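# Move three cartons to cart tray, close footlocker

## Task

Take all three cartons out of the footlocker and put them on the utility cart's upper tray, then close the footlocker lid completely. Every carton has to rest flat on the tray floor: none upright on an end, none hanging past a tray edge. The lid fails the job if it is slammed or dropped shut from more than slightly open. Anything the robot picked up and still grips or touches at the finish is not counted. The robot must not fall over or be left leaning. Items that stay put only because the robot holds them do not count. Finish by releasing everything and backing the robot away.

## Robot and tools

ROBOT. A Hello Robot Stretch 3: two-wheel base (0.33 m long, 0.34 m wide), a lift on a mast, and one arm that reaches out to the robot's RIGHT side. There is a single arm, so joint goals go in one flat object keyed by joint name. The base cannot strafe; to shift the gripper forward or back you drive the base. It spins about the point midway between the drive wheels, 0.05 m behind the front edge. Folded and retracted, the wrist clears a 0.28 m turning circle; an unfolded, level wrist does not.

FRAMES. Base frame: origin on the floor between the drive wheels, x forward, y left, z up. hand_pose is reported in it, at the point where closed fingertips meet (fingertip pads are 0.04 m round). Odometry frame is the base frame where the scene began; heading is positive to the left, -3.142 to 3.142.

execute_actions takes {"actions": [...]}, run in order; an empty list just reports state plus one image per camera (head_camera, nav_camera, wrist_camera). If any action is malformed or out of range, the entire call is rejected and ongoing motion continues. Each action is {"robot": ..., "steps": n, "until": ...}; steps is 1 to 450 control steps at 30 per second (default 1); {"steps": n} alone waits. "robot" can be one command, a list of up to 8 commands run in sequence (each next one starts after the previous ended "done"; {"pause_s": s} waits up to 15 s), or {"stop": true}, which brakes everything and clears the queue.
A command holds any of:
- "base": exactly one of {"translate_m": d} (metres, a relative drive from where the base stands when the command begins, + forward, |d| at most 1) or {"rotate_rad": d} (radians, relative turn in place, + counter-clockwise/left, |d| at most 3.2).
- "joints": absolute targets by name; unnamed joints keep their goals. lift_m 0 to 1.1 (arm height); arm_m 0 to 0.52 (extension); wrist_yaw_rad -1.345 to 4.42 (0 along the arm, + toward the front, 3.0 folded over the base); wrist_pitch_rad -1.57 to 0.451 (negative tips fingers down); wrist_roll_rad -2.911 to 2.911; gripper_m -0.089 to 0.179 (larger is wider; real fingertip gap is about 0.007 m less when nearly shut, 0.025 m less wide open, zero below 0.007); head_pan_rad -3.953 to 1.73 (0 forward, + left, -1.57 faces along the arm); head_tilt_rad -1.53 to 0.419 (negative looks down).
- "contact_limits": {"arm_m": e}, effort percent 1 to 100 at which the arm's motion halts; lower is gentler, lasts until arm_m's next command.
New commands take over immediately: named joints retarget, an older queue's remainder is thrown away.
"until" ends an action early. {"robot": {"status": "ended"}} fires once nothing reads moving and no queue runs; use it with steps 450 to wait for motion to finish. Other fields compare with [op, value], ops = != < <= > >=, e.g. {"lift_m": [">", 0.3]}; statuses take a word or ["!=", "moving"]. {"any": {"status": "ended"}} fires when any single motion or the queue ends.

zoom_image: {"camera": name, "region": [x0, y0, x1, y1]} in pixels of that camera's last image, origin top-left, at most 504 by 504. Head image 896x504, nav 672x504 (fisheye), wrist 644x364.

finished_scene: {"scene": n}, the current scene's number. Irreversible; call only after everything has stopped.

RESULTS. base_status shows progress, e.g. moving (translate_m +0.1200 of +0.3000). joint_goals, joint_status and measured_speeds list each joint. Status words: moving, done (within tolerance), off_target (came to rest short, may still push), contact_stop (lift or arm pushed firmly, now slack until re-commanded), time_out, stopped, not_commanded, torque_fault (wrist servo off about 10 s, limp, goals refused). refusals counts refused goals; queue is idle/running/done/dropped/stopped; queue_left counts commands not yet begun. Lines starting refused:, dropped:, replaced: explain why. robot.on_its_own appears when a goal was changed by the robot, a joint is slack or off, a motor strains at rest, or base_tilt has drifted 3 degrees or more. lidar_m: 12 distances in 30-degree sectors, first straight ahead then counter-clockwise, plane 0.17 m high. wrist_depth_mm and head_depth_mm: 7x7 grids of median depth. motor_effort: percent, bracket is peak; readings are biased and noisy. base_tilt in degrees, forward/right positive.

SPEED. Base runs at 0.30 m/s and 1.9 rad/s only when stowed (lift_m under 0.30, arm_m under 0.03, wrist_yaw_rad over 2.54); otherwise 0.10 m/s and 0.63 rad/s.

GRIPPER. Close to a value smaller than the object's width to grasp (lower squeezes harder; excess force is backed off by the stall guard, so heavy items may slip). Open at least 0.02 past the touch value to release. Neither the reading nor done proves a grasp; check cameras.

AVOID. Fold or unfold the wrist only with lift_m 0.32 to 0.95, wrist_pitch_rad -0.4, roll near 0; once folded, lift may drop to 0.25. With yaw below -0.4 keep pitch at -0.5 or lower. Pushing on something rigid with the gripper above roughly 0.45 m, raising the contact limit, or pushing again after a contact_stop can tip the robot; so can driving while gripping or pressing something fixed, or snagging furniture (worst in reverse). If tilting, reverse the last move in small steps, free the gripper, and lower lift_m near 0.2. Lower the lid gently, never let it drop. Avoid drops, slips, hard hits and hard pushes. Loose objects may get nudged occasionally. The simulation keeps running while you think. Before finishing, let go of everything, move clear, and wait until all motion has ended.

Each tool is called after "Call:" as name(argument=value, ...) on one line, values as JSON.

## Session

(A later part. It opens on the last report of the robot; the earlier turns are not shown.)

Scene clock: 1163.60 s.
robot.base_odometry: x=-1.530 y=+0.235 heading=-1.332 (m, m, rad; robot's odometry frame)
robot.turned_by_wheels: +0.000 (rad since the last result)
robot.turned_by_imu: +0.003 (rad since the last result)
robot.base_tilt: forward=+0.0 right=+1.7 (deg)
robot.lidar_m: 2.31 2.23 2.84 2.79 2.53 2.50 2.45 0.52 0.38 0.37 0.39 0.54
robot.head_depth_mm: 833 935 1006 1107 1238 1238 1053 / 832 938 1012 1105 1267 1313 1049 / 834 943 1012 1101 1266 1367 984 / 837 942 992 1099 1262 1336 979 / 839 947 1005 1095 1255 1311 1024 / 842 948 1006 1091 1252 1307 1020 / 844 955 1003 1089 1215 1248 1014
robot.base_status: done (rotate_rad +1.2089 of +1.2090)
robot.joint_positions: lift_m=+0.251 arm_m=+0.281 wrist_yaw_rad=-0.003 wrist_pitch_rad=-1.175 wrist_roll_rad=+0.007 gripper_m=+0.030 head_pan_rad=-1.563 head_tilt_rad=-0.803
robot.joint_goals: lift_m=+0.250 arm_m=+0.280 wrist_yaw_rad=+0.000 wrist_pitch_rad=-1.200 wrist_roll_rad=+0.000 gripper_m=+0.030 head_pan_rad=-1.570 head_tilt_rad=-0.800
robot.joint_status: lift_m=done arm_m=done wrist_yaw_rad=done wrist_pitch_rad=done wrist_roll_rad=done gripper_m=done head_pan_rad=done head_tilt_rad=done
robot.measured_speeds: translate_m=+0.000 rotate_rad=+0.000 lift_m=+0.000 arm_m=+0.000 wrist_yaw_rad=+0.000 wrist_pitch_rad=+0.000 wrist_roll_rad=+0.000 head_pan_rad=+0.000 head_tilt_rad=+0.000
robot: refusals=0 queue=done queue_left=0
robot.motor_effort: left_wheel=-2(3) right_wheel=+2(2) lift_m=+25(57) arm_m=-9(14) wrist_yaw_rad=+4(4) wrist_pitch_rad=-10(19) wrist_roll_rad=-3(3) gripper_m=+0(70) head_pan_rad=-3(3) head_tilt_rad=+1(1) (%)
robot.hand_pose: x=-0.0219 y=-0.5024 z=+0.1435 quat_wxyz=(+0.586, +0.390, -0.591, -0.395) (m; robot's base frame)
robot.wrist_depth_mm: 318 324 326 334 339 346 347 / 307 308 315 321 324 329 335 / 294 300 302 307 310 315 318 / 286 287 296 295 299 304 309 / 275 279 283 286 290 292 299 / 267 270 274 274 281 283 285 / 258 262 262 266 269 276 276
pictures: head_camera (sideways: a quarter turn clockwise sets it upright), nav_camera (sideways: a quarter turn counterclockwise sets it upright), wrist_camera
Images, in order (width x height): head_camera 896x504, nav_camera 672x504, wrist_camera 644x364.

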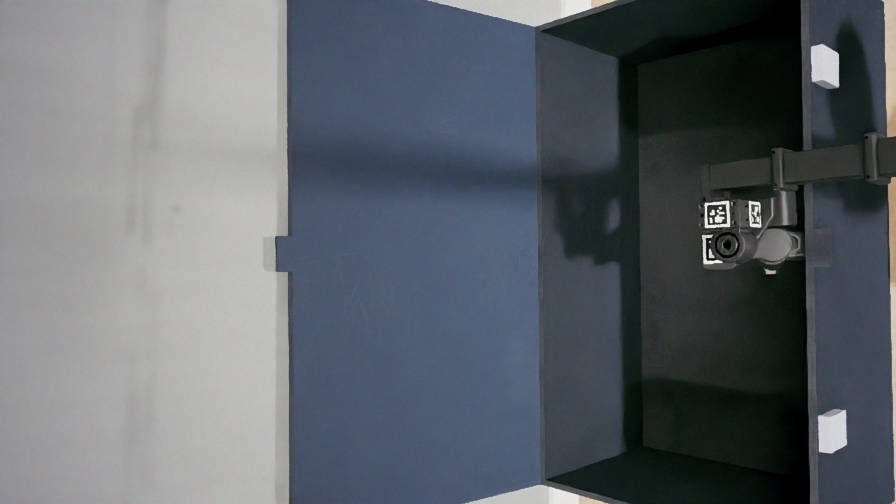

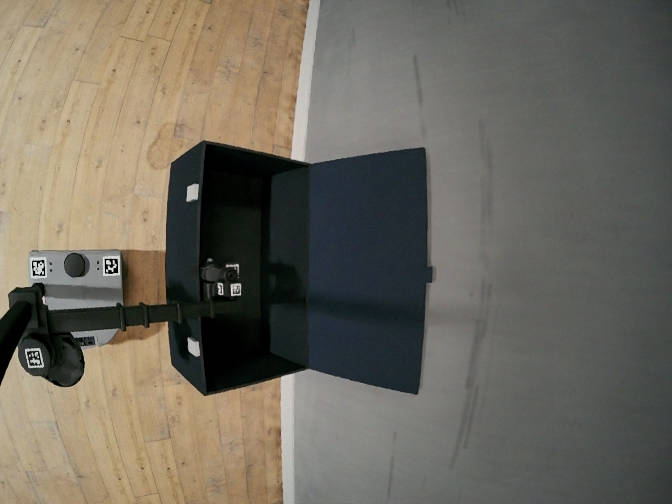

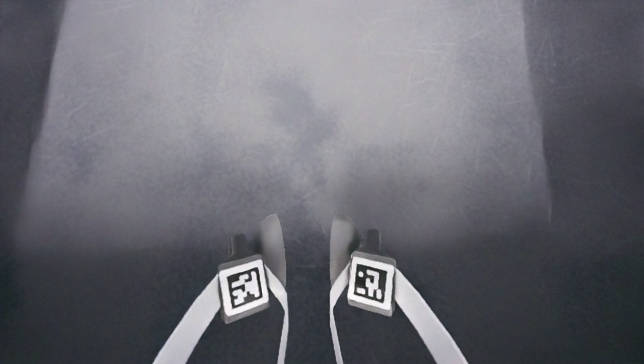

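Call:
execute_actions(actions=[{"robot":[{"joints":{"arm_m":0.22}},{"joints":{"arm_m":0.25}},{"joints":{"lift_m":0.5}},{"joints":{"lift_m":0.655,"wrist_pitch_rad":0.1,"gripper_m":0.085,"wrist_yaw_rad":-0.03}},{"joints":{"arm_m":0.42}}],"steps":450,"until":{"robot":{"status":"ended"}}}])

Scene clock: 1179.47 s.
robot.base_odometry: x=-1.530 y=+0.235 heading=-1.332 (m, m, rad; robot's odometry frame)
robot.turned_by_wheels: +0.000 (rad since the last result)
robot.turned_by_imu: +0.003 (rad since the last result)
robot.base_tilt: forward=+0.0 right=+1.6 (deg)
robot.lidar_m: 2.31 2.24 2.83 2.78 2.53 2.50 2.45 0.44 0.32 0.31 0.33 0.45
robot.head_depth_mm: 831 935 979 1043 1168 1236 1107 / 831 941 976 1028 1153 - 918 / 835 939 1013 - 1174 1318 1151 / 840 943 960 1080 1170 1313 1152 / 838 945 967 1033 1169 1309 1148 / 841 949 963 1032 1163 1307 1150 / 842 953 960 1027 1156 1247 1128
robot.base_status: done (rotate_rad +1.2089 of +1.2090)
robot.joint_positions: lift_m=+0.654 arm_m=+0.419 wrist_yaw_rad=-0.030 wrist_pitch_rad=+0.075 wrist_roll_rad=+0.005 gripper_m=+0.085 head_pan_rad=-1.563 head_tilt_rad=-0.803
robot.joint_goals: lift_m=+0.655 arm_m=+0.420 wrist_yaw_rad=-0.030 wrist_pitch_rad=+0.100 wrist_roll_rad=+0.000 gripper_m=+0.085 head_pan_rad=-1.570 head_tilt_rad=-0.800
robot.joint_status: lift_m=done arm_m=done wrist_yaw_rad=done wrist_pitch_rad=done wrist_roll_rad=done gripper_m=done head_pan_rad=done head_tilt_rad=done
robot.measured_speeds: translate_m=+0.000 rotate_rad=+0.000 lift_m=+0.000 arm_m=+0.000 wrist_yaw_rad=+0.000 wrist_pitch_rad=+0.000 wrist_roll_rad=+0.000 head_pan_rad=+0.000 head_tilt_rad=+0.000
robot: refusals=0 queue=done queue_left=0
robot.motor_effort: left_wheel=-3(3) right_wheel=+2(2) lift_m=+55(64) arm_m=+7(12) wrist_yaw_rad=-1(5) wrist_pitch_rad=+10(15) wrist_roll_rad=-2(3) gripper_m=+0(81) head_pan_rad=-3(3) head_tilt_rad=+2(2) (%)
robot.hand_pose: x=-0.0290 y=-0.8214 z=+0.7884 quat_wxyz=(+0.705, -0.037, -0.708, +0.016) (m; robot's base frame)
robot.wrist_depth_mm: 297 298 298 296 296 295 295 / 303 302 301 301 299 300 300 / 308 308 307 306 306 308 305 / 313 312 313 313 309 310 313 / 320 318 314 184 317 315 316 / 176 177 181 182 184 187 189 / 174 176 178 180 182 186 187
pictures: head_camera (sideways: a quarter turn clockwise sets it upright), nav_camera (sideways: a quarter turn counterclockwise sets it upright), wrist_camera
Images, in order (width x height): head_camera 896x504, nav_camera 672x504, wrist_camera 644x364.

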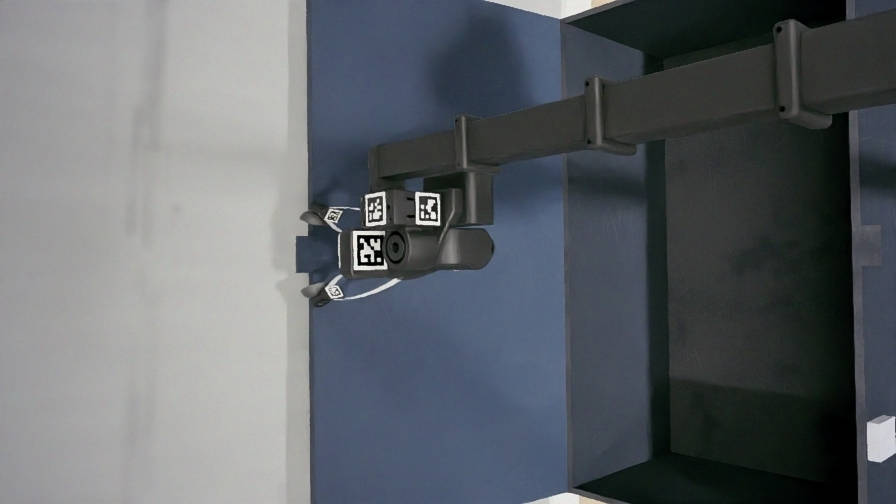

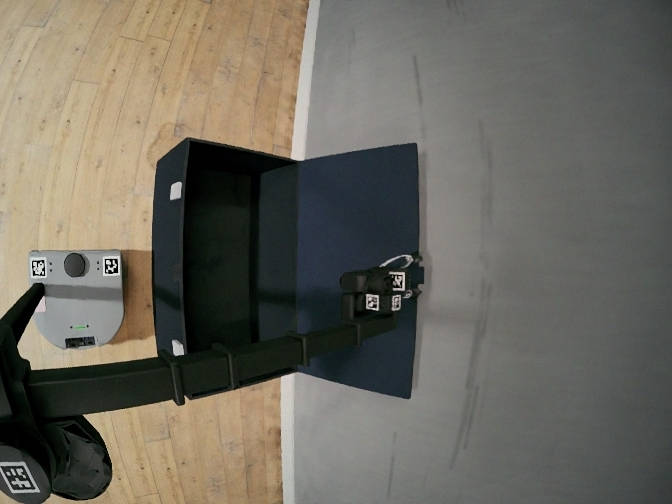

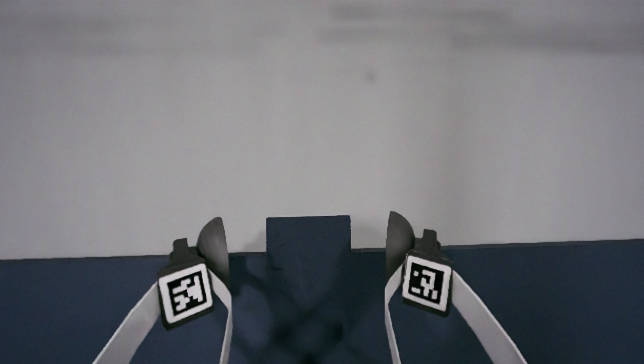

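Call:
execute_actions(actions=[{"robot":[{"joints":{"lift_m":0.672}},{"joints":{"arm_m":0.462}}],"steps":450,"until":{"robot":{"status":"ended"}}}])

Scene clock: 1199.40 s.
robot.base_odometry: x=-1.530 y=+0.235 heading=-1.332 (m, m, rad; robot's odometry frame)
robot.turned_by_wheels: +0.000 (rad since the last result)
robot.turned_by_imu: +0.001 (rad since the last result)
robot.base_tilt: forward=+0.0 right=+1.7 (deg)
robot.lidar_m: 2.31 2.23 2.83 2.79 2.53 2.50 2.45 0.43 0.32 0.31 0.32 0.45
robot.head_depth_mm: 832 935 968 1041 1164 1165 - / 834 936 962 1019 - 1285 1138 / 833 942 1014 1068 1169 1314 1154 / 836 945 1020 1052 1165 1315 1153 / 839 947 953 1024 1158 1315 1151 / 841 949 954 1019 1155 1307 1154 / 842 950 949 1018 1150 1249 1133
robot.base_status: done (rotate_rad +1.2089 of +1.2090)
robot.joint_positions: lift_m=+0.671 arm_m=+0.462 wrist_yaw_rad=-0.030 wrist_pitch_rad=+0.082 wrist_roll_rad=+0.005 gripper_m=+0.085 head_pan_rad=-1.563 head_tilt_rad=-0.803
robot.joint_goals: lift_m=+0.672 arm_m=+0.462 wrist_yaw_rad=-0.030 wrist_pitch_rad=+0.100 wrist_roll_rad=+0.000 gripper_m=+0.085 head_pan_rad=-1.570 head_tilt_rad=-0.800
robot.joint_status: lift_m=done arm_m=done wrist_yaw_rad=done wrist_pitch_rad=done wrist_roll_rad=done gripper_m=done head_pan_rad=done head_tilt_rad=done
robot.measured_speeds: translate_m=+0.000 rotate_rad=+0.000 lift_m=+0.000 arm_m=+0.000 wrist_yaw_rad=+0.000 wrist_pitch_rad=+0.000 wrist_roll_rad=+0.000 head_pan_rad=+0.000 head_tilt_rad=+0.000
robot: refusals=0 queue=done queue_left=0
robot.motor_effort: left_wheel=-2(3) right_wheel=+1(2) lift_m=+56(61) arm_m=+3(9) wrist_yaw_rad=-1(1) wrist_pitch_rad=+7(13) wrist_roll_rad=-2(2) gripper_m=+0(0) head_pan_rad=-3(3) head_tilt_rad=+2(1) (%)
robot.hand_pose: x=-0.0290 y=-0.8639 z=+0.8072 quat_wxyz=(+0.705, -0.039, -0.707, +0.018) (m; robot's base frame)
robot.wrist_depth_mm: 258 257 256 258 257 258 256 / 261 260 260 262 261 261 260 / 267 267 266 267 266 266 264 / 270 268 272 270 269 270 270 / 274 275 274 275 272 273 271 / 281 278 277 133 280 280 278 / 210 134 131 132 134 136 137
pictures: head_camera (sideways: a quarter turn clockwise sets it upright), nav_camera (sideways: a quarter turn counterclockwise sets it upright), wrist_camera
Images, in order (width x height): head_camera 896x504, nav_camera 672x504, wrist_camera 644x364.

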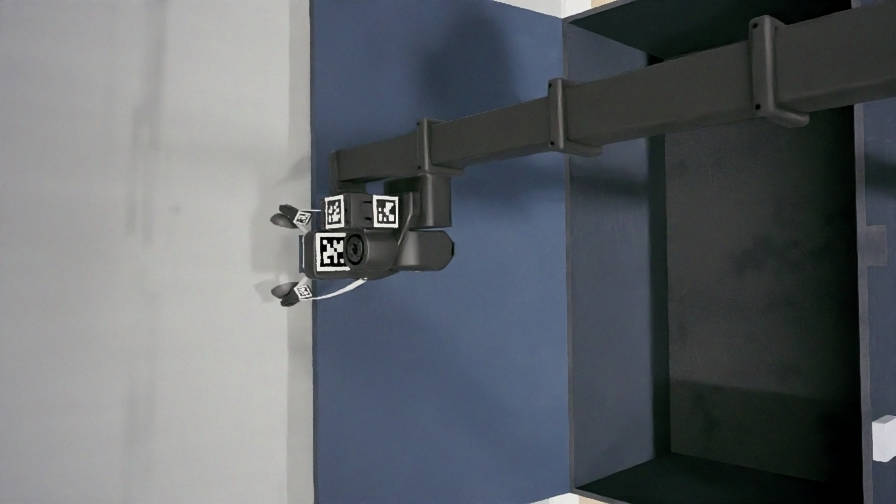

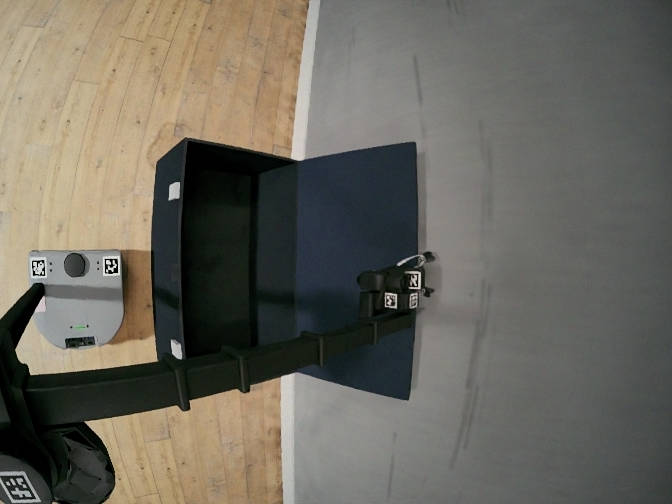

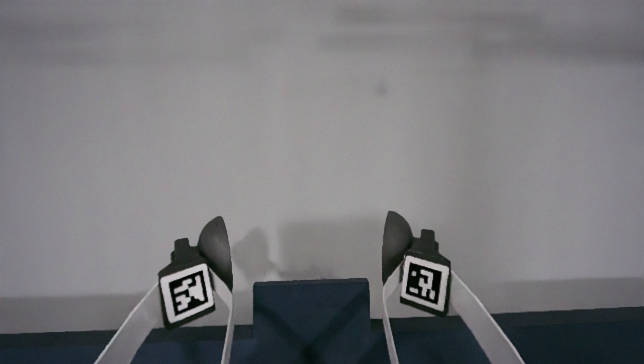

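Call:
execute_actions(actions=[{"robot":[{"joints":{"arm_m":0.455}},{"joints":{"lift_m":0.661}},{"joints":{"gripper_m":0.05}}],"steps":450,"until":{"robot":{"status":"ended"}}}])

Scene clock: 1216.43 s.
robot.base_odometry: x=-1.530 y=+0.235 heading=-1.332 (m, m, rad; robot's odometry frame)
robot.turned_by_wheels: +0.000 (rad since the last result)
robot.turned_by_imu: +0.001 (rad since the last result)
robot.base_tilt: forward=+0.0 right=+1.6 (deg)
robot.lidar_m: 2.31 2.23 2.84 2.79 2.53 2.50 2.45 0.43 0.32 0.31 0.32 0.45
robot.head_depth_mm: 831 938 967 1037 1158 1202 - / 833 937 965 1023 1157 - 1135 / 836 940 1016 1069 1169 1312 1154 / 836 944 1016 1068 1167 1315 1151 / 838 946 955 1027 1160 1315 1154 / 841 949 955 1021 1156 1312 1152 / 844 952 950 1019 1147 1250 1134
robot.base_status: done (rotate_rad +1.2089 of +1.2090)
robot.joint_positions: lift_m=+0.662 arm_m=+0.455 wrist_yaw_rad=-0.031 wrist_pitch_rad=+0.082 wrist_roll_rad=+0.005 gripper_m=+0.050 head_pan_rad=-1.563 head_tilt_rad=-0.803
robot.joint_goals: lift_m=+0.661 arm_m=+0.455 wrist_yaw_rad=-0.030 wrist_pitch_rad=+0.100 wrist_roll_rad=+0.000 gripper_m=+0.050 head_pan_rad=-1.570 head_tilt_rad=-0.800
robot.joint_status: lift_m=done arm_m=done wrist_yaw_rad=done wrist_pitch_rad=done wrist_roll_rad=done gripper_m=done head_pan_rad=done head_tilt_rad=done
robot.measured_speeds: translate_m=+0.000 rotate_rad=+0.000 lift_m=+0.000 arm_m=+0.000 wrist_yaw_rad=+0.000 wrist_pitch_rad=+0.000 wrist_roll_rad=+0.000 head_pan_rad=+0.000 head_tilt_rad=+0.000
robot: refusals=0 queue=done queue_left=0
robot.motor_effort: left_wheel=-3(3) right_wheel=+2(2) lift_m=+24(53) arm_m=-3(4) wrist_yaw_rad=+1(0) wrist_pitch_rad=+7(7) wrist_roll_rad=-2(2) gripper_m=+0(80) head_pan_rad=-3(3) head_tilt_rad=+1(2) (%)
robot.hand_pose: x=-0.0293 y=-0.8575 z=+0.7972 quat_wxyz=(+0.705, -0.039, -0.707, +0.018) (m; robot's base frame)
robot.wrist_depth_mm: 264 264 264 264 264 262 261 / 266 267 267 268 268 268 267 / 272 271 273 271 271 271 270 / 276 276 274 276 276 274 275 / 279 279 279 279 280 281 280 / 283 285 137 138 281 284 155 / 132 133 135 137 139 141 142
pictures: head_camera (sideways: a quarter turn clockwise sets it upright), nav_camera (sideways: a quarter turn counterclockwise sets it upright), wrist_camera
Images, in order (width x height): head_camera 896x504, nav_camera 672x504, wrist_camera 644x364.

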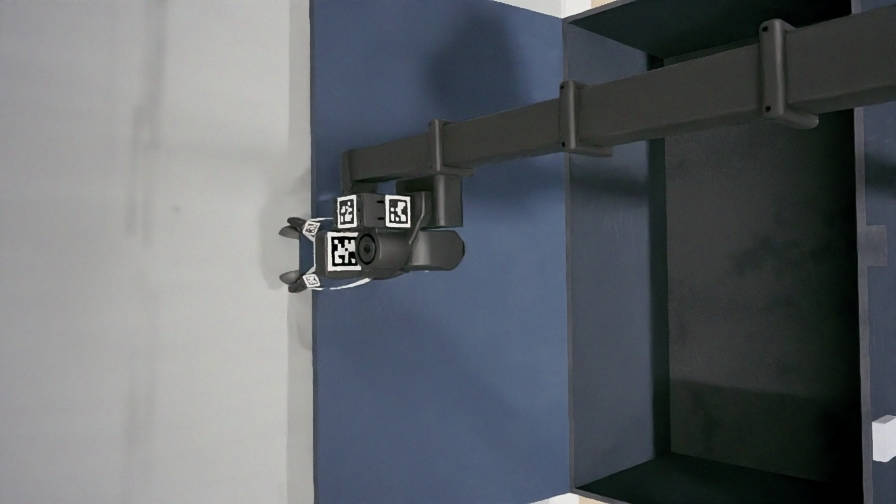

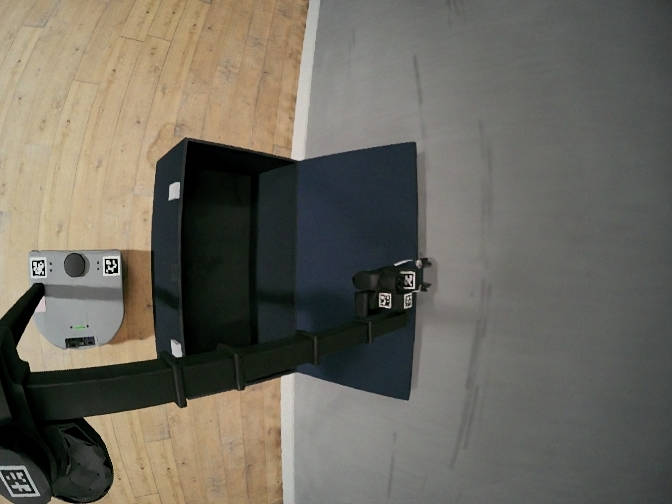

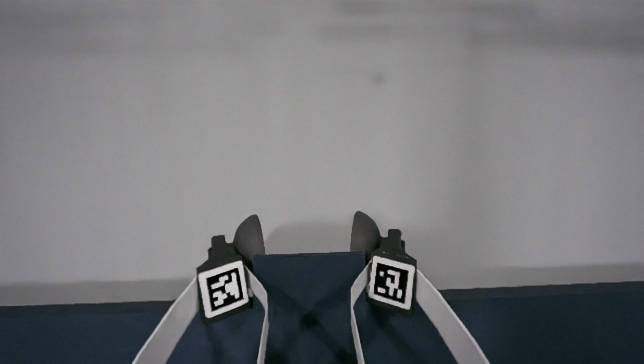

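Call:
execute_actions(actions=[{"robot":[{"joints":{"gripper_m":0.075}},{"joints":{"arm_m":0.438,"lift_m":0.663}},{"joints":{"gripper_m":0.05}}],"steps":450,"until":{"robot":{"status":"ended"}}}])

Call:
zoom_image(camera="wrist_camera", region=[160, 170, 460, 364])

Scene clock: 1229.17 s.
robot.base_odometry: x=-1.530 y=+0.235 heading=-1.332 (m, m, rad; robot's odometry frame)
robot.turned_by_wheels: +0.000 (rad since the last result)
robot.turned_by_imu: +0.001 (rad since the last result)
robot.base_tilt: forward=+0.0 right=+1.7 (deg)
robot.lidar_m: 2.30 2.23 2.84 2.79 2.52 2.50 2.45 0.43 0.32 0.31 0.32 0.45
robot.head_depth_mm: 830 936 966 1035 1164 1202 - / 831 939 964 1016 - - 1133 / 834 941 1012 1068 1172 1313 1157 / 839 948 1017 1067 1166 1316 1149 / 837 947 953 1030 1159 1310 1151 / 839 950 952 1020 1154 1312 1151 / 844 953 950 1022 1149 1247 1133
robot.base_status: done (rotate_rad +1.2088 of +1.2090)
robot.joint_positions: lift_m=+0.663 arm_m=+0.438 wrist_yaw_rad=-0.031 wrist_pitch_rad=+0.092 wrist_roll_rad=+0.005 gripper_m=+0.050 head_pan_rad=-1.563 head_tilt_rad=-0.803
robot.joint_goals: lift_m=+0.663 arm_m=+0.438 wrist_yaw_rad=-0.030 wrist_pitch_rad=+0.100 wrist_roll_rad=+0.000 gripper_m=+0.050 head_pan_rad=-1.570 head_tilt_rad=-0.800
robot.joint_status: lift_m=done arm_m=done wrist_yaw_rad=done wrist_pitch_rad=done wrist_roll_rad=done gripper_m=done head_pan_rad=done head_tilt_rad=done
robot.measured_speeds: translate_m=+0.000 rotate_rad=+0.000 lift_m=+0.000 arm_m=+0.000 wrist_yaw_rad=+0.000 wrist_pitch_rad=+0.000 wrist_roll_rad=+0.000 head_pan_rad=+0.000 head_tilt_rad=+0.000
robot: refusals=0 queue=done queue_left=0
robot.motor_effort: left_wheel=-3(3) right_wheel=+3(3) lift_m=+55(60) arm_m=-3(5) wrist_yaw_rad=+1(2) wrist_pitch_rad=+3(8) wrist_roll_rad=-2(2) gripper_m=-4(77) head_pan_rad=-3(3) head_tilt_rad=+0(1) (%)
robot.hand_pose: x=-0.0293 y=-0.8406 z=+0.8007 quat_wxyz=(+0.705, -0.043, -0.707, +0.021) (m; robot's base frame)
robot.wrist_depth_mm: 281 282 282 280 281 280 281 / 285 286 282 286 285 286 286 / 288 288 289 289 288 289 290 / 294 291 293 293 292 294 291 / 296 296 298 296 296 298 293 / 303 301 - 155 169 163 161 / 148 149 151 152 155 157 159
pictures: head_camera (sideways: a quarter turn clockwise sets it upright), nav_camera (sideways: a quarter turn counterclockwise sets it upright), wrist_camera
Images, in order (width x height): head_camera 896x504, nav_camera 672x504, wrist_camera 644x364.

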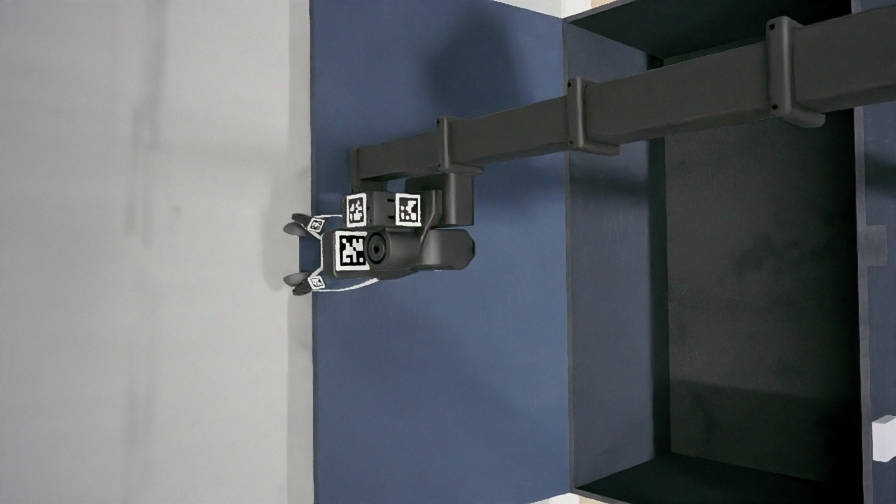

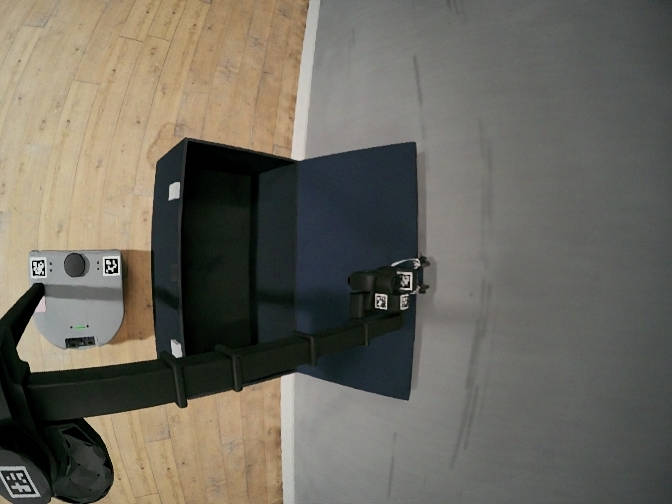

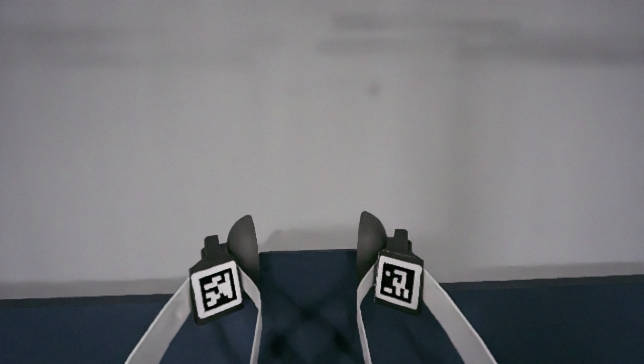

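Region (160, 170, 460, 364) of wrist_camera's 644x364 image, scaled by 1.680; it fills the top 326 rows of this view, and the rest is white.

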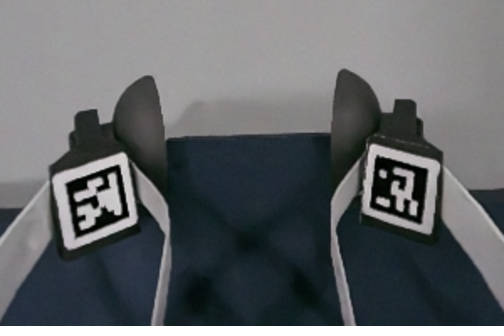

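Call:
execute_actions(actions=[{"robot":[{"joints":{"gripper_m":0.025}},{"joints":{"gripper_m":0.012}},{"joints":{"arm_m":0.41,"lift_m":0.668}},{"joints":{"arm_m":0.359,"lift_m":0.671}}],"steps":450,"until":{"robot":{"status":"ended"}}}])

Scene clock: 1241.33 s.
robot.base_odometry: x=-1.530 y=+0.235 heading=-1.332 (m, m, rad; robot's odometry frame)
robot.turned_by_wheels: +0.000 (rad since the last result)
robot.turned_by_imu: +0.001 (rad since the last result)
robot.base_tilt: forward=+0.0 right=+1.7 (deg)
robot.lidar_m: 2.31 2.23 2.83 2.79 2.54 2.51 2.45 0.43 0.32 0.31 0.32 0.45
robot.head_depth_mm: 830 936 1029 978 1158 1169 - / 833 937 1031 952 - - 1143 / 834 943 1034 - 1202 1308 1152 / 838 943 1017 - 1167 1314 1147 / 838 948 1042 966 1158 1314 1151 / 843 950 1042 961 1154 1311 1152 / 844 954 1047 961 1133 1245 1133
robot.base_status: done (rotate_rad +1.2089 of +1.2090)
robot.joint_positions: lift_m=+0.670 arm_m=+0.359 wrist_yaw_rad=-0.030 wrist_pitch_rad=+0.090 wrist_roll_rad=+0.005 gripper_m=+0.013 head_pan_rad=-1.563 head_tilt_rad=-0.803
robot.joint_goals: lift_m=+0.671 arm_m=+0.359 wrist_yaw_rad=-0.030 wrist_pitch_rad=+0.100 wrist_roll_rad=+0.000 gripper_m=+0.012 head_pan_rad=-1.570 head_tilt_rad=-0.800
robot.joint_status: lift_m=done arm_m=done wrist_yaw_rad=done wrist_pitch_rad=done wrist_roll_rad=done gripper_m=done head_pan_rad=done head_tilt_rad=done
robot.measured_speeds: translate_m=+0.000 rotate_rad=+0.000 lift_m=+0.000 arm_m=+0.000 wrist_yaw_rad=+0.000 wrist_pitch_rad=+0.000 wrist_roll_rad=+0.000 head_pan_rad=+0.000 head_tilt_rad=+0.000
robot: refusals=0 queue=done queue_left=0
robot.motor_effort: left_wheel=-3(3) right_wheel=+1(3) lift_m=+56(58) arm_m=-4(5) wrist_yaw_rad=+0(1) wrist_pitch_rad=+4(8) wrist_roll_rad=-2(2) gripper_m=-18(84) head_pan_rad=-3(3) head_tilt_rad=+2(1) (%)
robot.hand_pose: x=-0.0292 y=-0.7616 z=+0.8083 quat_wxyz=(+0.705, -0.042, -0.707, +0.021) (m; robot's base frame)
robot.wrist_depth_mm: 354 356 356 357 356 355 355 / 361 359 359 357 358 360 359 / 367 365 365 366 364 362 363 / 369 371 371 371 370 369 369 / 378 378 374 375 371 377 374 / 383 381 - 154 379 167 164 / 150 152 155 157 158 161 164
pictures: head_camera (sideways: a quarter turn clockwise sets it upright), nav_camera (sideways: a quarter turn counterclockwise sets it upright), wrist_camera
Images, in order (width x height): head_camera 896x504, nav_camera 672x504, wrist_camera 644x364.

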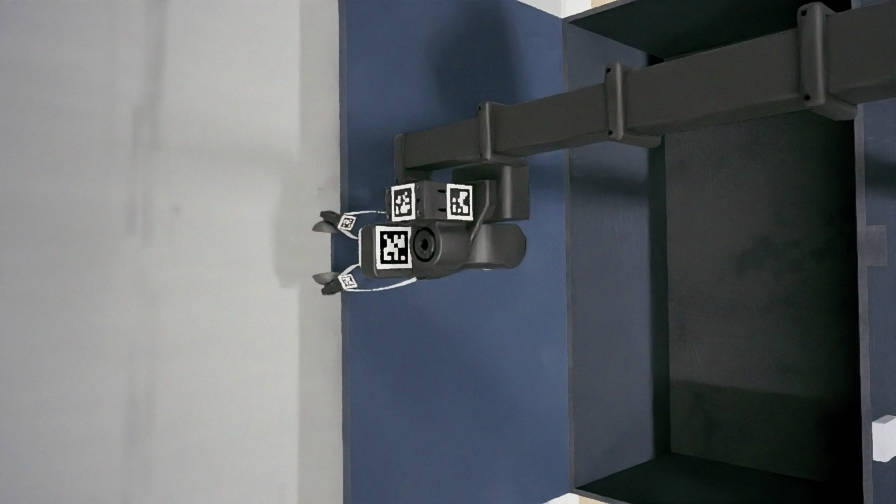

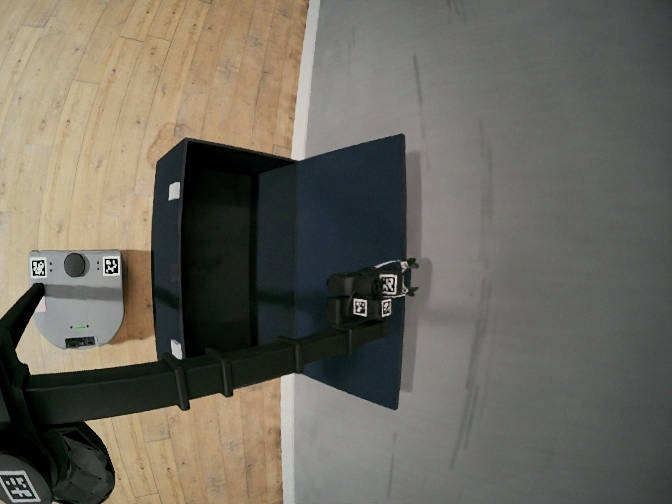

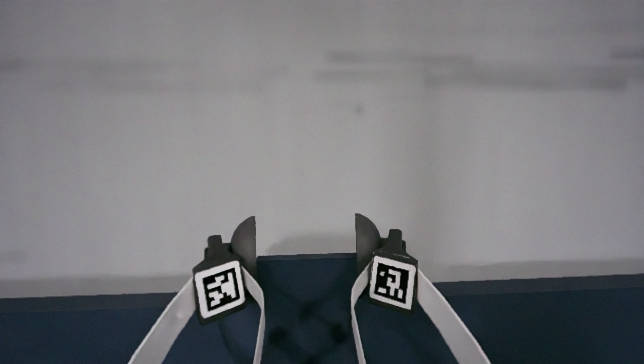

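Call:
execute_actions(actions=[{"robot":[{"joints":{"arm_m":0.318,"lift_m":0.668}},{"joints":{"arm_m":0.277,"lift_m":0.663}},{"joints":{"arm_m":0.237,"lift_m":0.654}}],"steps":450,"until":{"robot":{"status":"ended"}}}])

Scene clock: 1258.40 s.
robot.base_odometry: x=-1.530 y=+0.235 heading=-1.332 (m, m, rad; robot's odometry frame)
robot.turned_by_wheels: +0.000 (rad since the last result)
robot.turned_by_imu: +0.002 (rad since the last result)
robot.base_tilt: forward=+0.0 right=+1.6 (deg)
robot.lidar_m: 2.31 2.24 2.82 2.79 2.53 2.50 2.45 0.44 0.32 0.31 0.32 0.45
robot.head_depth_mm: 832 934 1069 874 1162 1205 1135 / 833 936 1074 869 1147 - 1134 / 832 941 1079 867 - 1301 1152 / 838 944 1078 823 1197 1308 1154 / 838 947 1085 899 1158 1312 1155 / 840 948 1088 897 1152 1310 1148 / 841 952 1096 894 1119 1239 1131
robot.base_status: done (rotate_rad +1.2090 of +1.2090)
robot.joint_positions: lift_m=+0.655 arm_m=+0.237 wrist_yaw_rad=-0.025 wrist_pitch_rad=+0.091 wrist_roll_rad=+0.005 gripper_m=+0.013 head_pan_rad=-1.563 head_tilt_rad=-0.803
robot.joint_goals: lift_m=+0.654 arm_m=+0.237 wrist_yaw_rad=-0.030 wrist_pitch_rad=+0.100 wrist_roll_rad=+0.000 gripper_m=+0.012 head_pan_rad=-1.570 head_tilt_rad=-0.800
robot.joint_status: lift_m=done arm_m=done wrist_yaw_rad=done wrist_pitch_rad=done wrist_roll_rad=done gripper_m=done head_pan_rad=done head_tilt_rad=done
robot.measured_speeds: translate_m=+0.000 rotate_rad=+0.000 lift_m=+0.000 arm_m=+0.000 wrist_yaw_rad=+0.000 wrist_pitch_rad=+0.000 wrist_roll_rad=+0.000 head_pan_rad=+0.000 head_tilt_rad=+0.000
robot: refusals=0 queue=done queue_left=0
robot.motor_effort: left_wheel=-1(3) right_wheel=-1(1) lift_m=+24(53) arm_m=-3(4) wrist_yaw_rad=-6(6) wrist_pitch_rad=+4(7) wrist_roll_rad=-2(2) gripper_m=-19(19) head_pan_rad=-3(3) head_tilt_rad=+1(0) (%)
robot.hand_pose: x=-0.0280 y=-0.6396 z=+0.7924 quat_wxyz=(+0.705, -0.041, -0.707, +0.023) (m; robot's base frame)
robot.wrist_depth_mm: 470 468 467 472 470 464 466 / 483 478 478 478 475 476 473 / 489 487 485 479 479 482 479 / 491 491 491 489 490 485 488 / 504 498 500 495 495 503 486 / 506 505 155 155 499 170 168 / 160 160 164 167 170 173 177
pictures: head_camera (sideways: a quarter turn clockwise sets it upright), nav_camera (sideways: a quarter turn counterclockwise sets it upright), wrist_camera
Images, in order (width x height): head_camera 896x504, nav_camera 672x504, wrist_camera 644x364.

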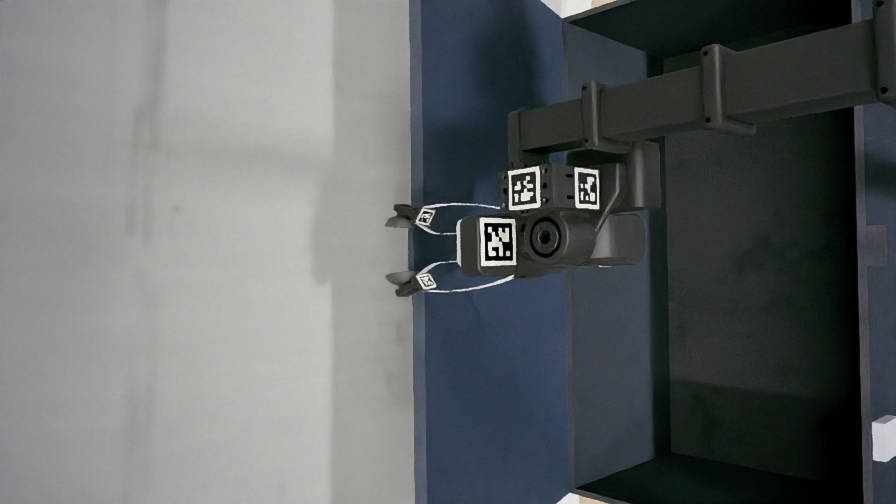

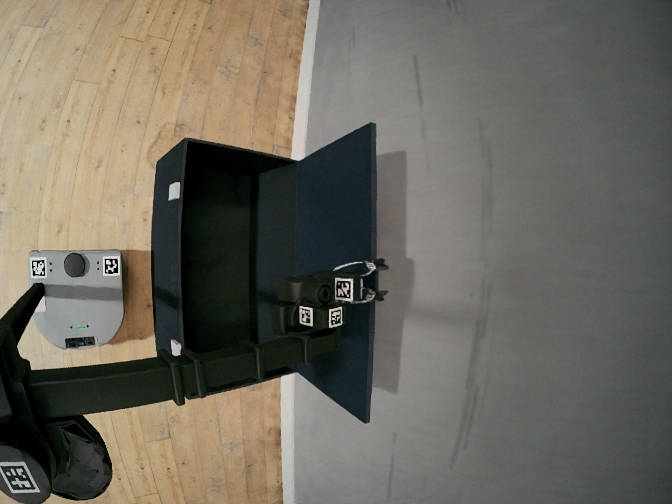

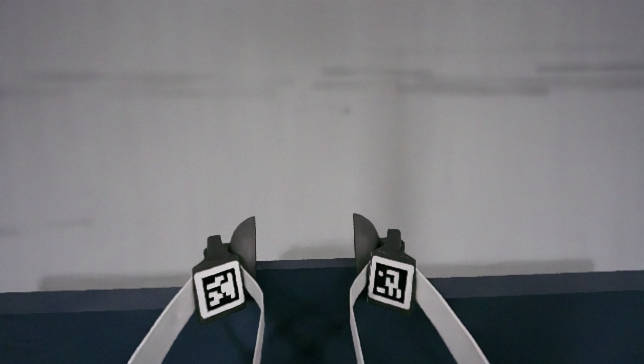

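Call:
execute_actions(actions=[{"robot":[{"joints":{"arm_m":0.198,"lift_m":0.641,"wrist_yaw_rad":-0.018}},{"joints":{"arm_m":0.160,"lift_m":0.625}},{"joints":{"arm_m":0.124,"lift_m":0.606}}],"steps":450,"until":{"robot":{"status":"ended"}}}])

Scene clock: 1278.13 s.
robot.base_odometry: x=-1.530 y=+0.235 heading=-1.332 (m, m, rad; robot's odometry frame)
robot.turned_by_wheels: +0.000 (rad since the last result)
robot.turned_by_imu: +0.001 (rad since the last result)
robot.base_tilt: forward=-0.1 right=+1.6 (deg)
robot.lidar_m: 2.30 2.24 2.83 2.79 2.53 2.51 2.45 0.43 0.32 0.31 0.32 0.45
robot.head_depth_mm: 832 935 1069 1254 1158 1240 1136 / 835 939 1074 1255 1173 1335 - / 834 941 1083 1263 1168 - 907 / 837 944 1082 1267 1105 1289 1134 / 840 948 1087 1272 1162 1310 1154 / 843 946 1089 1275 1154 1310 1153 / 841 950 1095 1281 1119 1247 1132
robot.base_status: done (rotate_rad +1.2090 of +1.2090)
robot.joint_positions: lift_m=+0.607 arm_m=+0.124 wrist_yaw_rad=-0.016 wrist_pitch_rad=+0.095 wrist_roll_rad=+0.004 gripper_m=+0.013 head_pan_rad=-1.563 head_tilt_rad=-0.803
robot.joint_goals: lift_m=+0.606 arm_m=+0.124 wrist_yaw_rad=-0.018 wrist_pitch_rad=+0.100 wrist_roll_rad=+0.000 gripper_m=+0.012 head_pan_rad=-1.570 head_tilt_rad=-0.800
robot.joint_status: lift_m=done arm_m=done wrist_yaw_rad=done wrist_pitch_rad=done wrist_roll_rad=done gripper_m=done head_pan_rad=done head_tilt_rad=done
robot.measured_speeds: translate_m=+0.000 rotate_rad=+0.000 lift_m=+0.000 arm_m=+0.000 wrist_yaw_rad=+0.000 wrist_pitch_rad=+0.000 wrist_roll_rad=+0.000 head_pan_rad=+0.000 head_tilt_rad=+0.000
robot: refusals=0 queue=done queue_left=0
robot.motor_effort: left_wheel=-2(1) right_wheel=+0(0) lift_m=+24(23) arm_m=-2(3) wrist_yaw_rad=-2(6) wrist_pitch_rad=+2(12) wrist_roll_rad=-1(2) gripper_m=-18(18) head_pan_rad=-3(3) head_tilt_rad=+1(0) (%)
robot.hand_pose: x=-0.0256 y=-0.5265 z=+0.7455 quat_wxyz=(+0.706, -0.039, -0.707, +0.028) (m; robot's base frame)
robot.wrist_depth_mm: 583 581 576 570 575 572 566 / 597 591 590 581 581 572 576 / 604 602 595 592 590 582 591 / 617 609 611 598 596 603 591 / 624 608 615 603 589 606 596 / 395 171 - 160 177 172 176 / 174 176 181 184 189 192 197
pictures: head_camera (sideways: a quarter turn clockwise sets it upright), nav_camera (sideways: a quarter turn counterclockwise sets it upright), wrist_camera
Images, in order (width x height): head_camera 896x504, nav_camera 672x504, wrist_camera 644x364.

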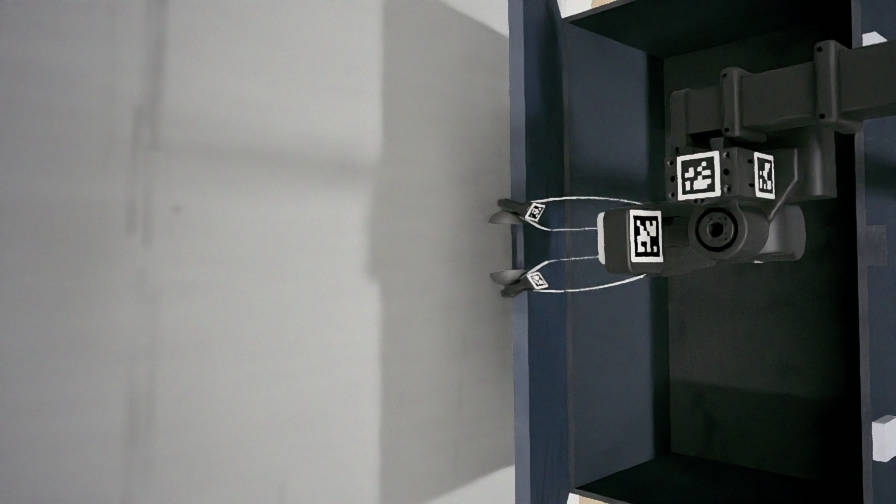

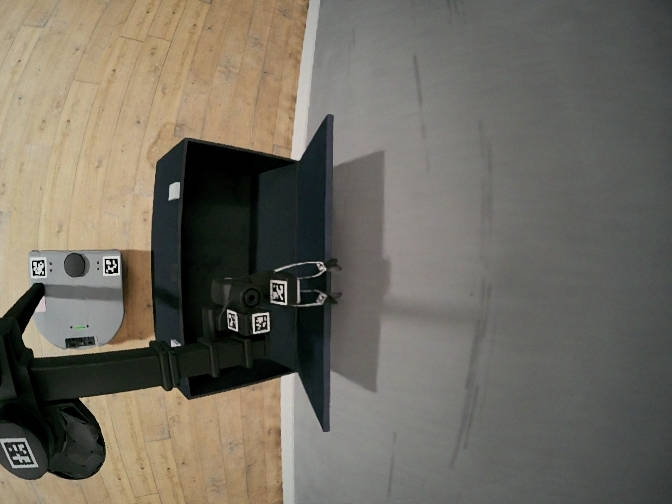

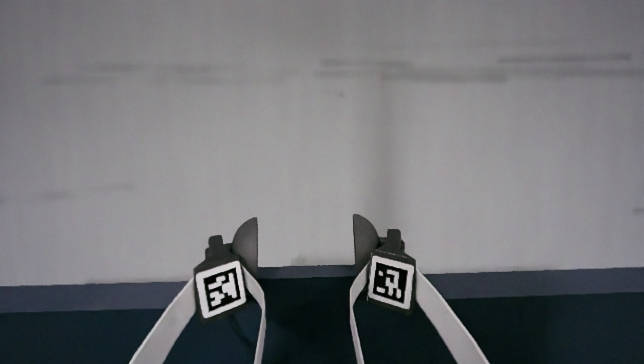

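Call:
zoom_image(camera="head_camera", region=[460, 170, 620, 330])

Region (460, 170, 620, 330) of head_camera's 896x504 image, scaled by 3.150, with more detail than that image has.

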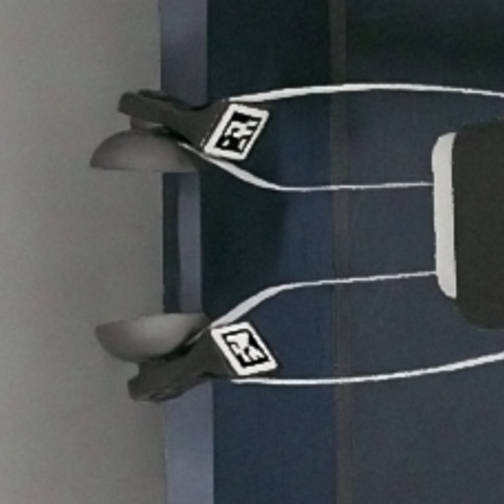

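Call:
execute_actions(actions=[{"robot":[{"joints":{"arm_m":0.198,"lift_m":0.643}},{"joints":{"arm_m":0.277,"lift_m":0.664,"wrist_yaw_rad":-0.025}},{"joints":{"arm_m":0.359,"lift_m":0.671,"wrist_yaw_rad":-0.03}},{"joints":{"arm_m":0.436,"lift_m":0.664}},{"joints":{"gripper_m":0.075}},{"joints":{"arm_m":0.424,"lift_m":0.662}},{"joints":{"gripper_m":0.05}}],"steps":450,"until":{"robot":{"status":"ended"}}}])

Call:
zoom_image(camera="head_camera", region=[250, 170, 410, 330])

Scene clock: 1320.13 s.
robot.base_odometry: x=-1.530 y=+0.235 heading=-1.332 (m, m, rad; robot's odometry frame)
robot.turned_by_wheels: +0.000 (rad since the last result)
robot.turned_by_imu: +0.003 (rad since the last result)
robot.base_tilt: forward=+0.0 right=+1.7 (deg)
robot.lidar_m: 2.31 2.23 2.84 2.79 2.53 2.50 2.45 0.43 0.32 0.31 0.32 0.45
robot.head_depth_mm: 830 935 966 1035 1163 1200 - / 832 936 964 1024 - - 1144 / 835 939 1015 - 1167 1316 1156 / 838 942 1017 1067 1167 1313 1155 / 839 948 956 1024 1162 1313 1152 / 841 949 953 1020 1155 1312 1153 / 844 949 953 1018 1143 1248 1131
robot.base_status: done (rotate_rad +1.2089 of +1.2090)
robot.joint_positions: lift_m=+0.663 arm_m=+0.424 wrist_yaw_rad=-0.028 wrist_pitch_rad=+0.097 wrist_roll_rad=+0.004 gripper_m=+0.050 head_pan_rad=-1.563 head_tilt_rad=-0.803
robot.joint_goals: lift_m=+0.662 arm_m=+0.424 wrist_yaw_rad=-0.030 wrist_pitch_rad=+0.100 wrist_roll_rad=+0.000 gripper_m=+0.050 head_pan_rad=-1.570 head_tilt_rad=-0.800
robot.joint_status: lift_m=done arm_m=done wrist_yaw_rad=done wrist_pitch_rad=done wrist_roll_rad=done gripper_m=done head_pan_rad=done head_tilt_rad=done
robot.measured_speeds: translate_m=+0.000 rotate_rad=+0.000 lift_m=+0.000 arm_m=+0.000 wrist_yaw_rad=+0.000 wrist_pitch_rad=+0.000 wrist_roll_rad=+0.000 head_pan_rad=+0.000 head_tilt_rad=+0.000
robot: refusals=0 queue=done queue_left=0
robot.motor_effort: left_wheel=-2(3) right_wheel=+0(2) lift_m=+23(62) arm_m=-3(5) wrist_yaw_rad=-3(5) wrist_pitch_rad=+1(26) wrist_roll_rad=-1(1) gripper_m=-1(79) head_pan_rad=-3(3) head_tilt_rad=+1(1) (%)
robot.hand_pose: x=-0.0285 y=-0.8266 z=+0.8021 quat_wxyz=(+0.706, -0.044, -0.707, +0.024) (m; robot's base frame)
robot.wrist_depth_mm: 295 297 295 295 296 294 295 / 300 299 299 299 298 298 298 / 305 304 303 303 304 301 302 / 309 307 309 307 304 304 307 / 310 312 311 310 310 310 309 / 313 315 - 169 188 173 175 / 161 163 165 167 168 170 172
pictures: head_camera (sideways: a quarter turn clockwise sets it upright), nav_camera (sideways: a quarter turn counterclockwise sets it upright), wrist_camera
Images, in order (width x height): head_camera 896x504, nav_camera 672x504, wrist_camera 644x364.

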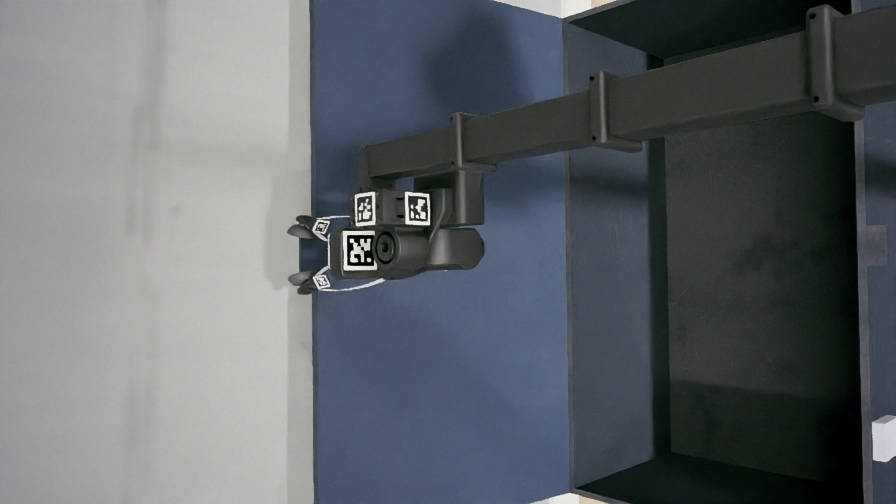

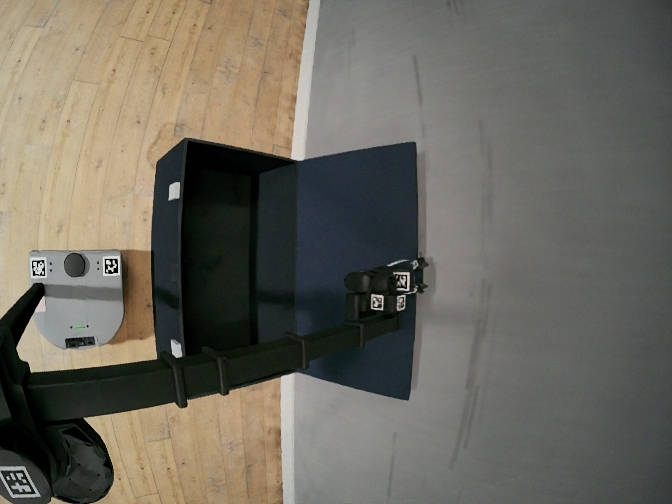

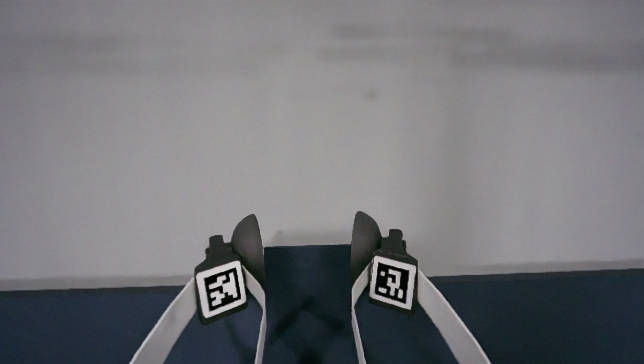

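Region (250, 170, 410, 330) of head_camera's 896x504 image, scaled by 3.150, with more detail than that image has.

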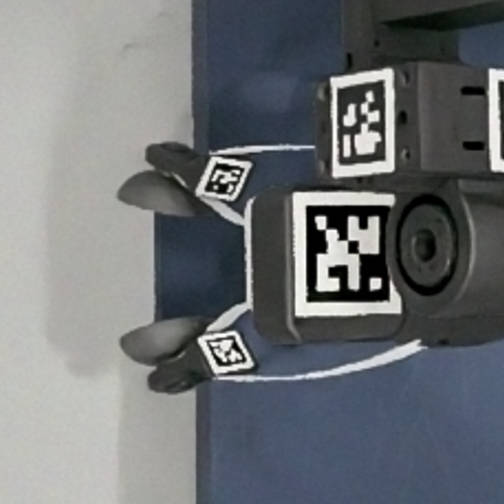

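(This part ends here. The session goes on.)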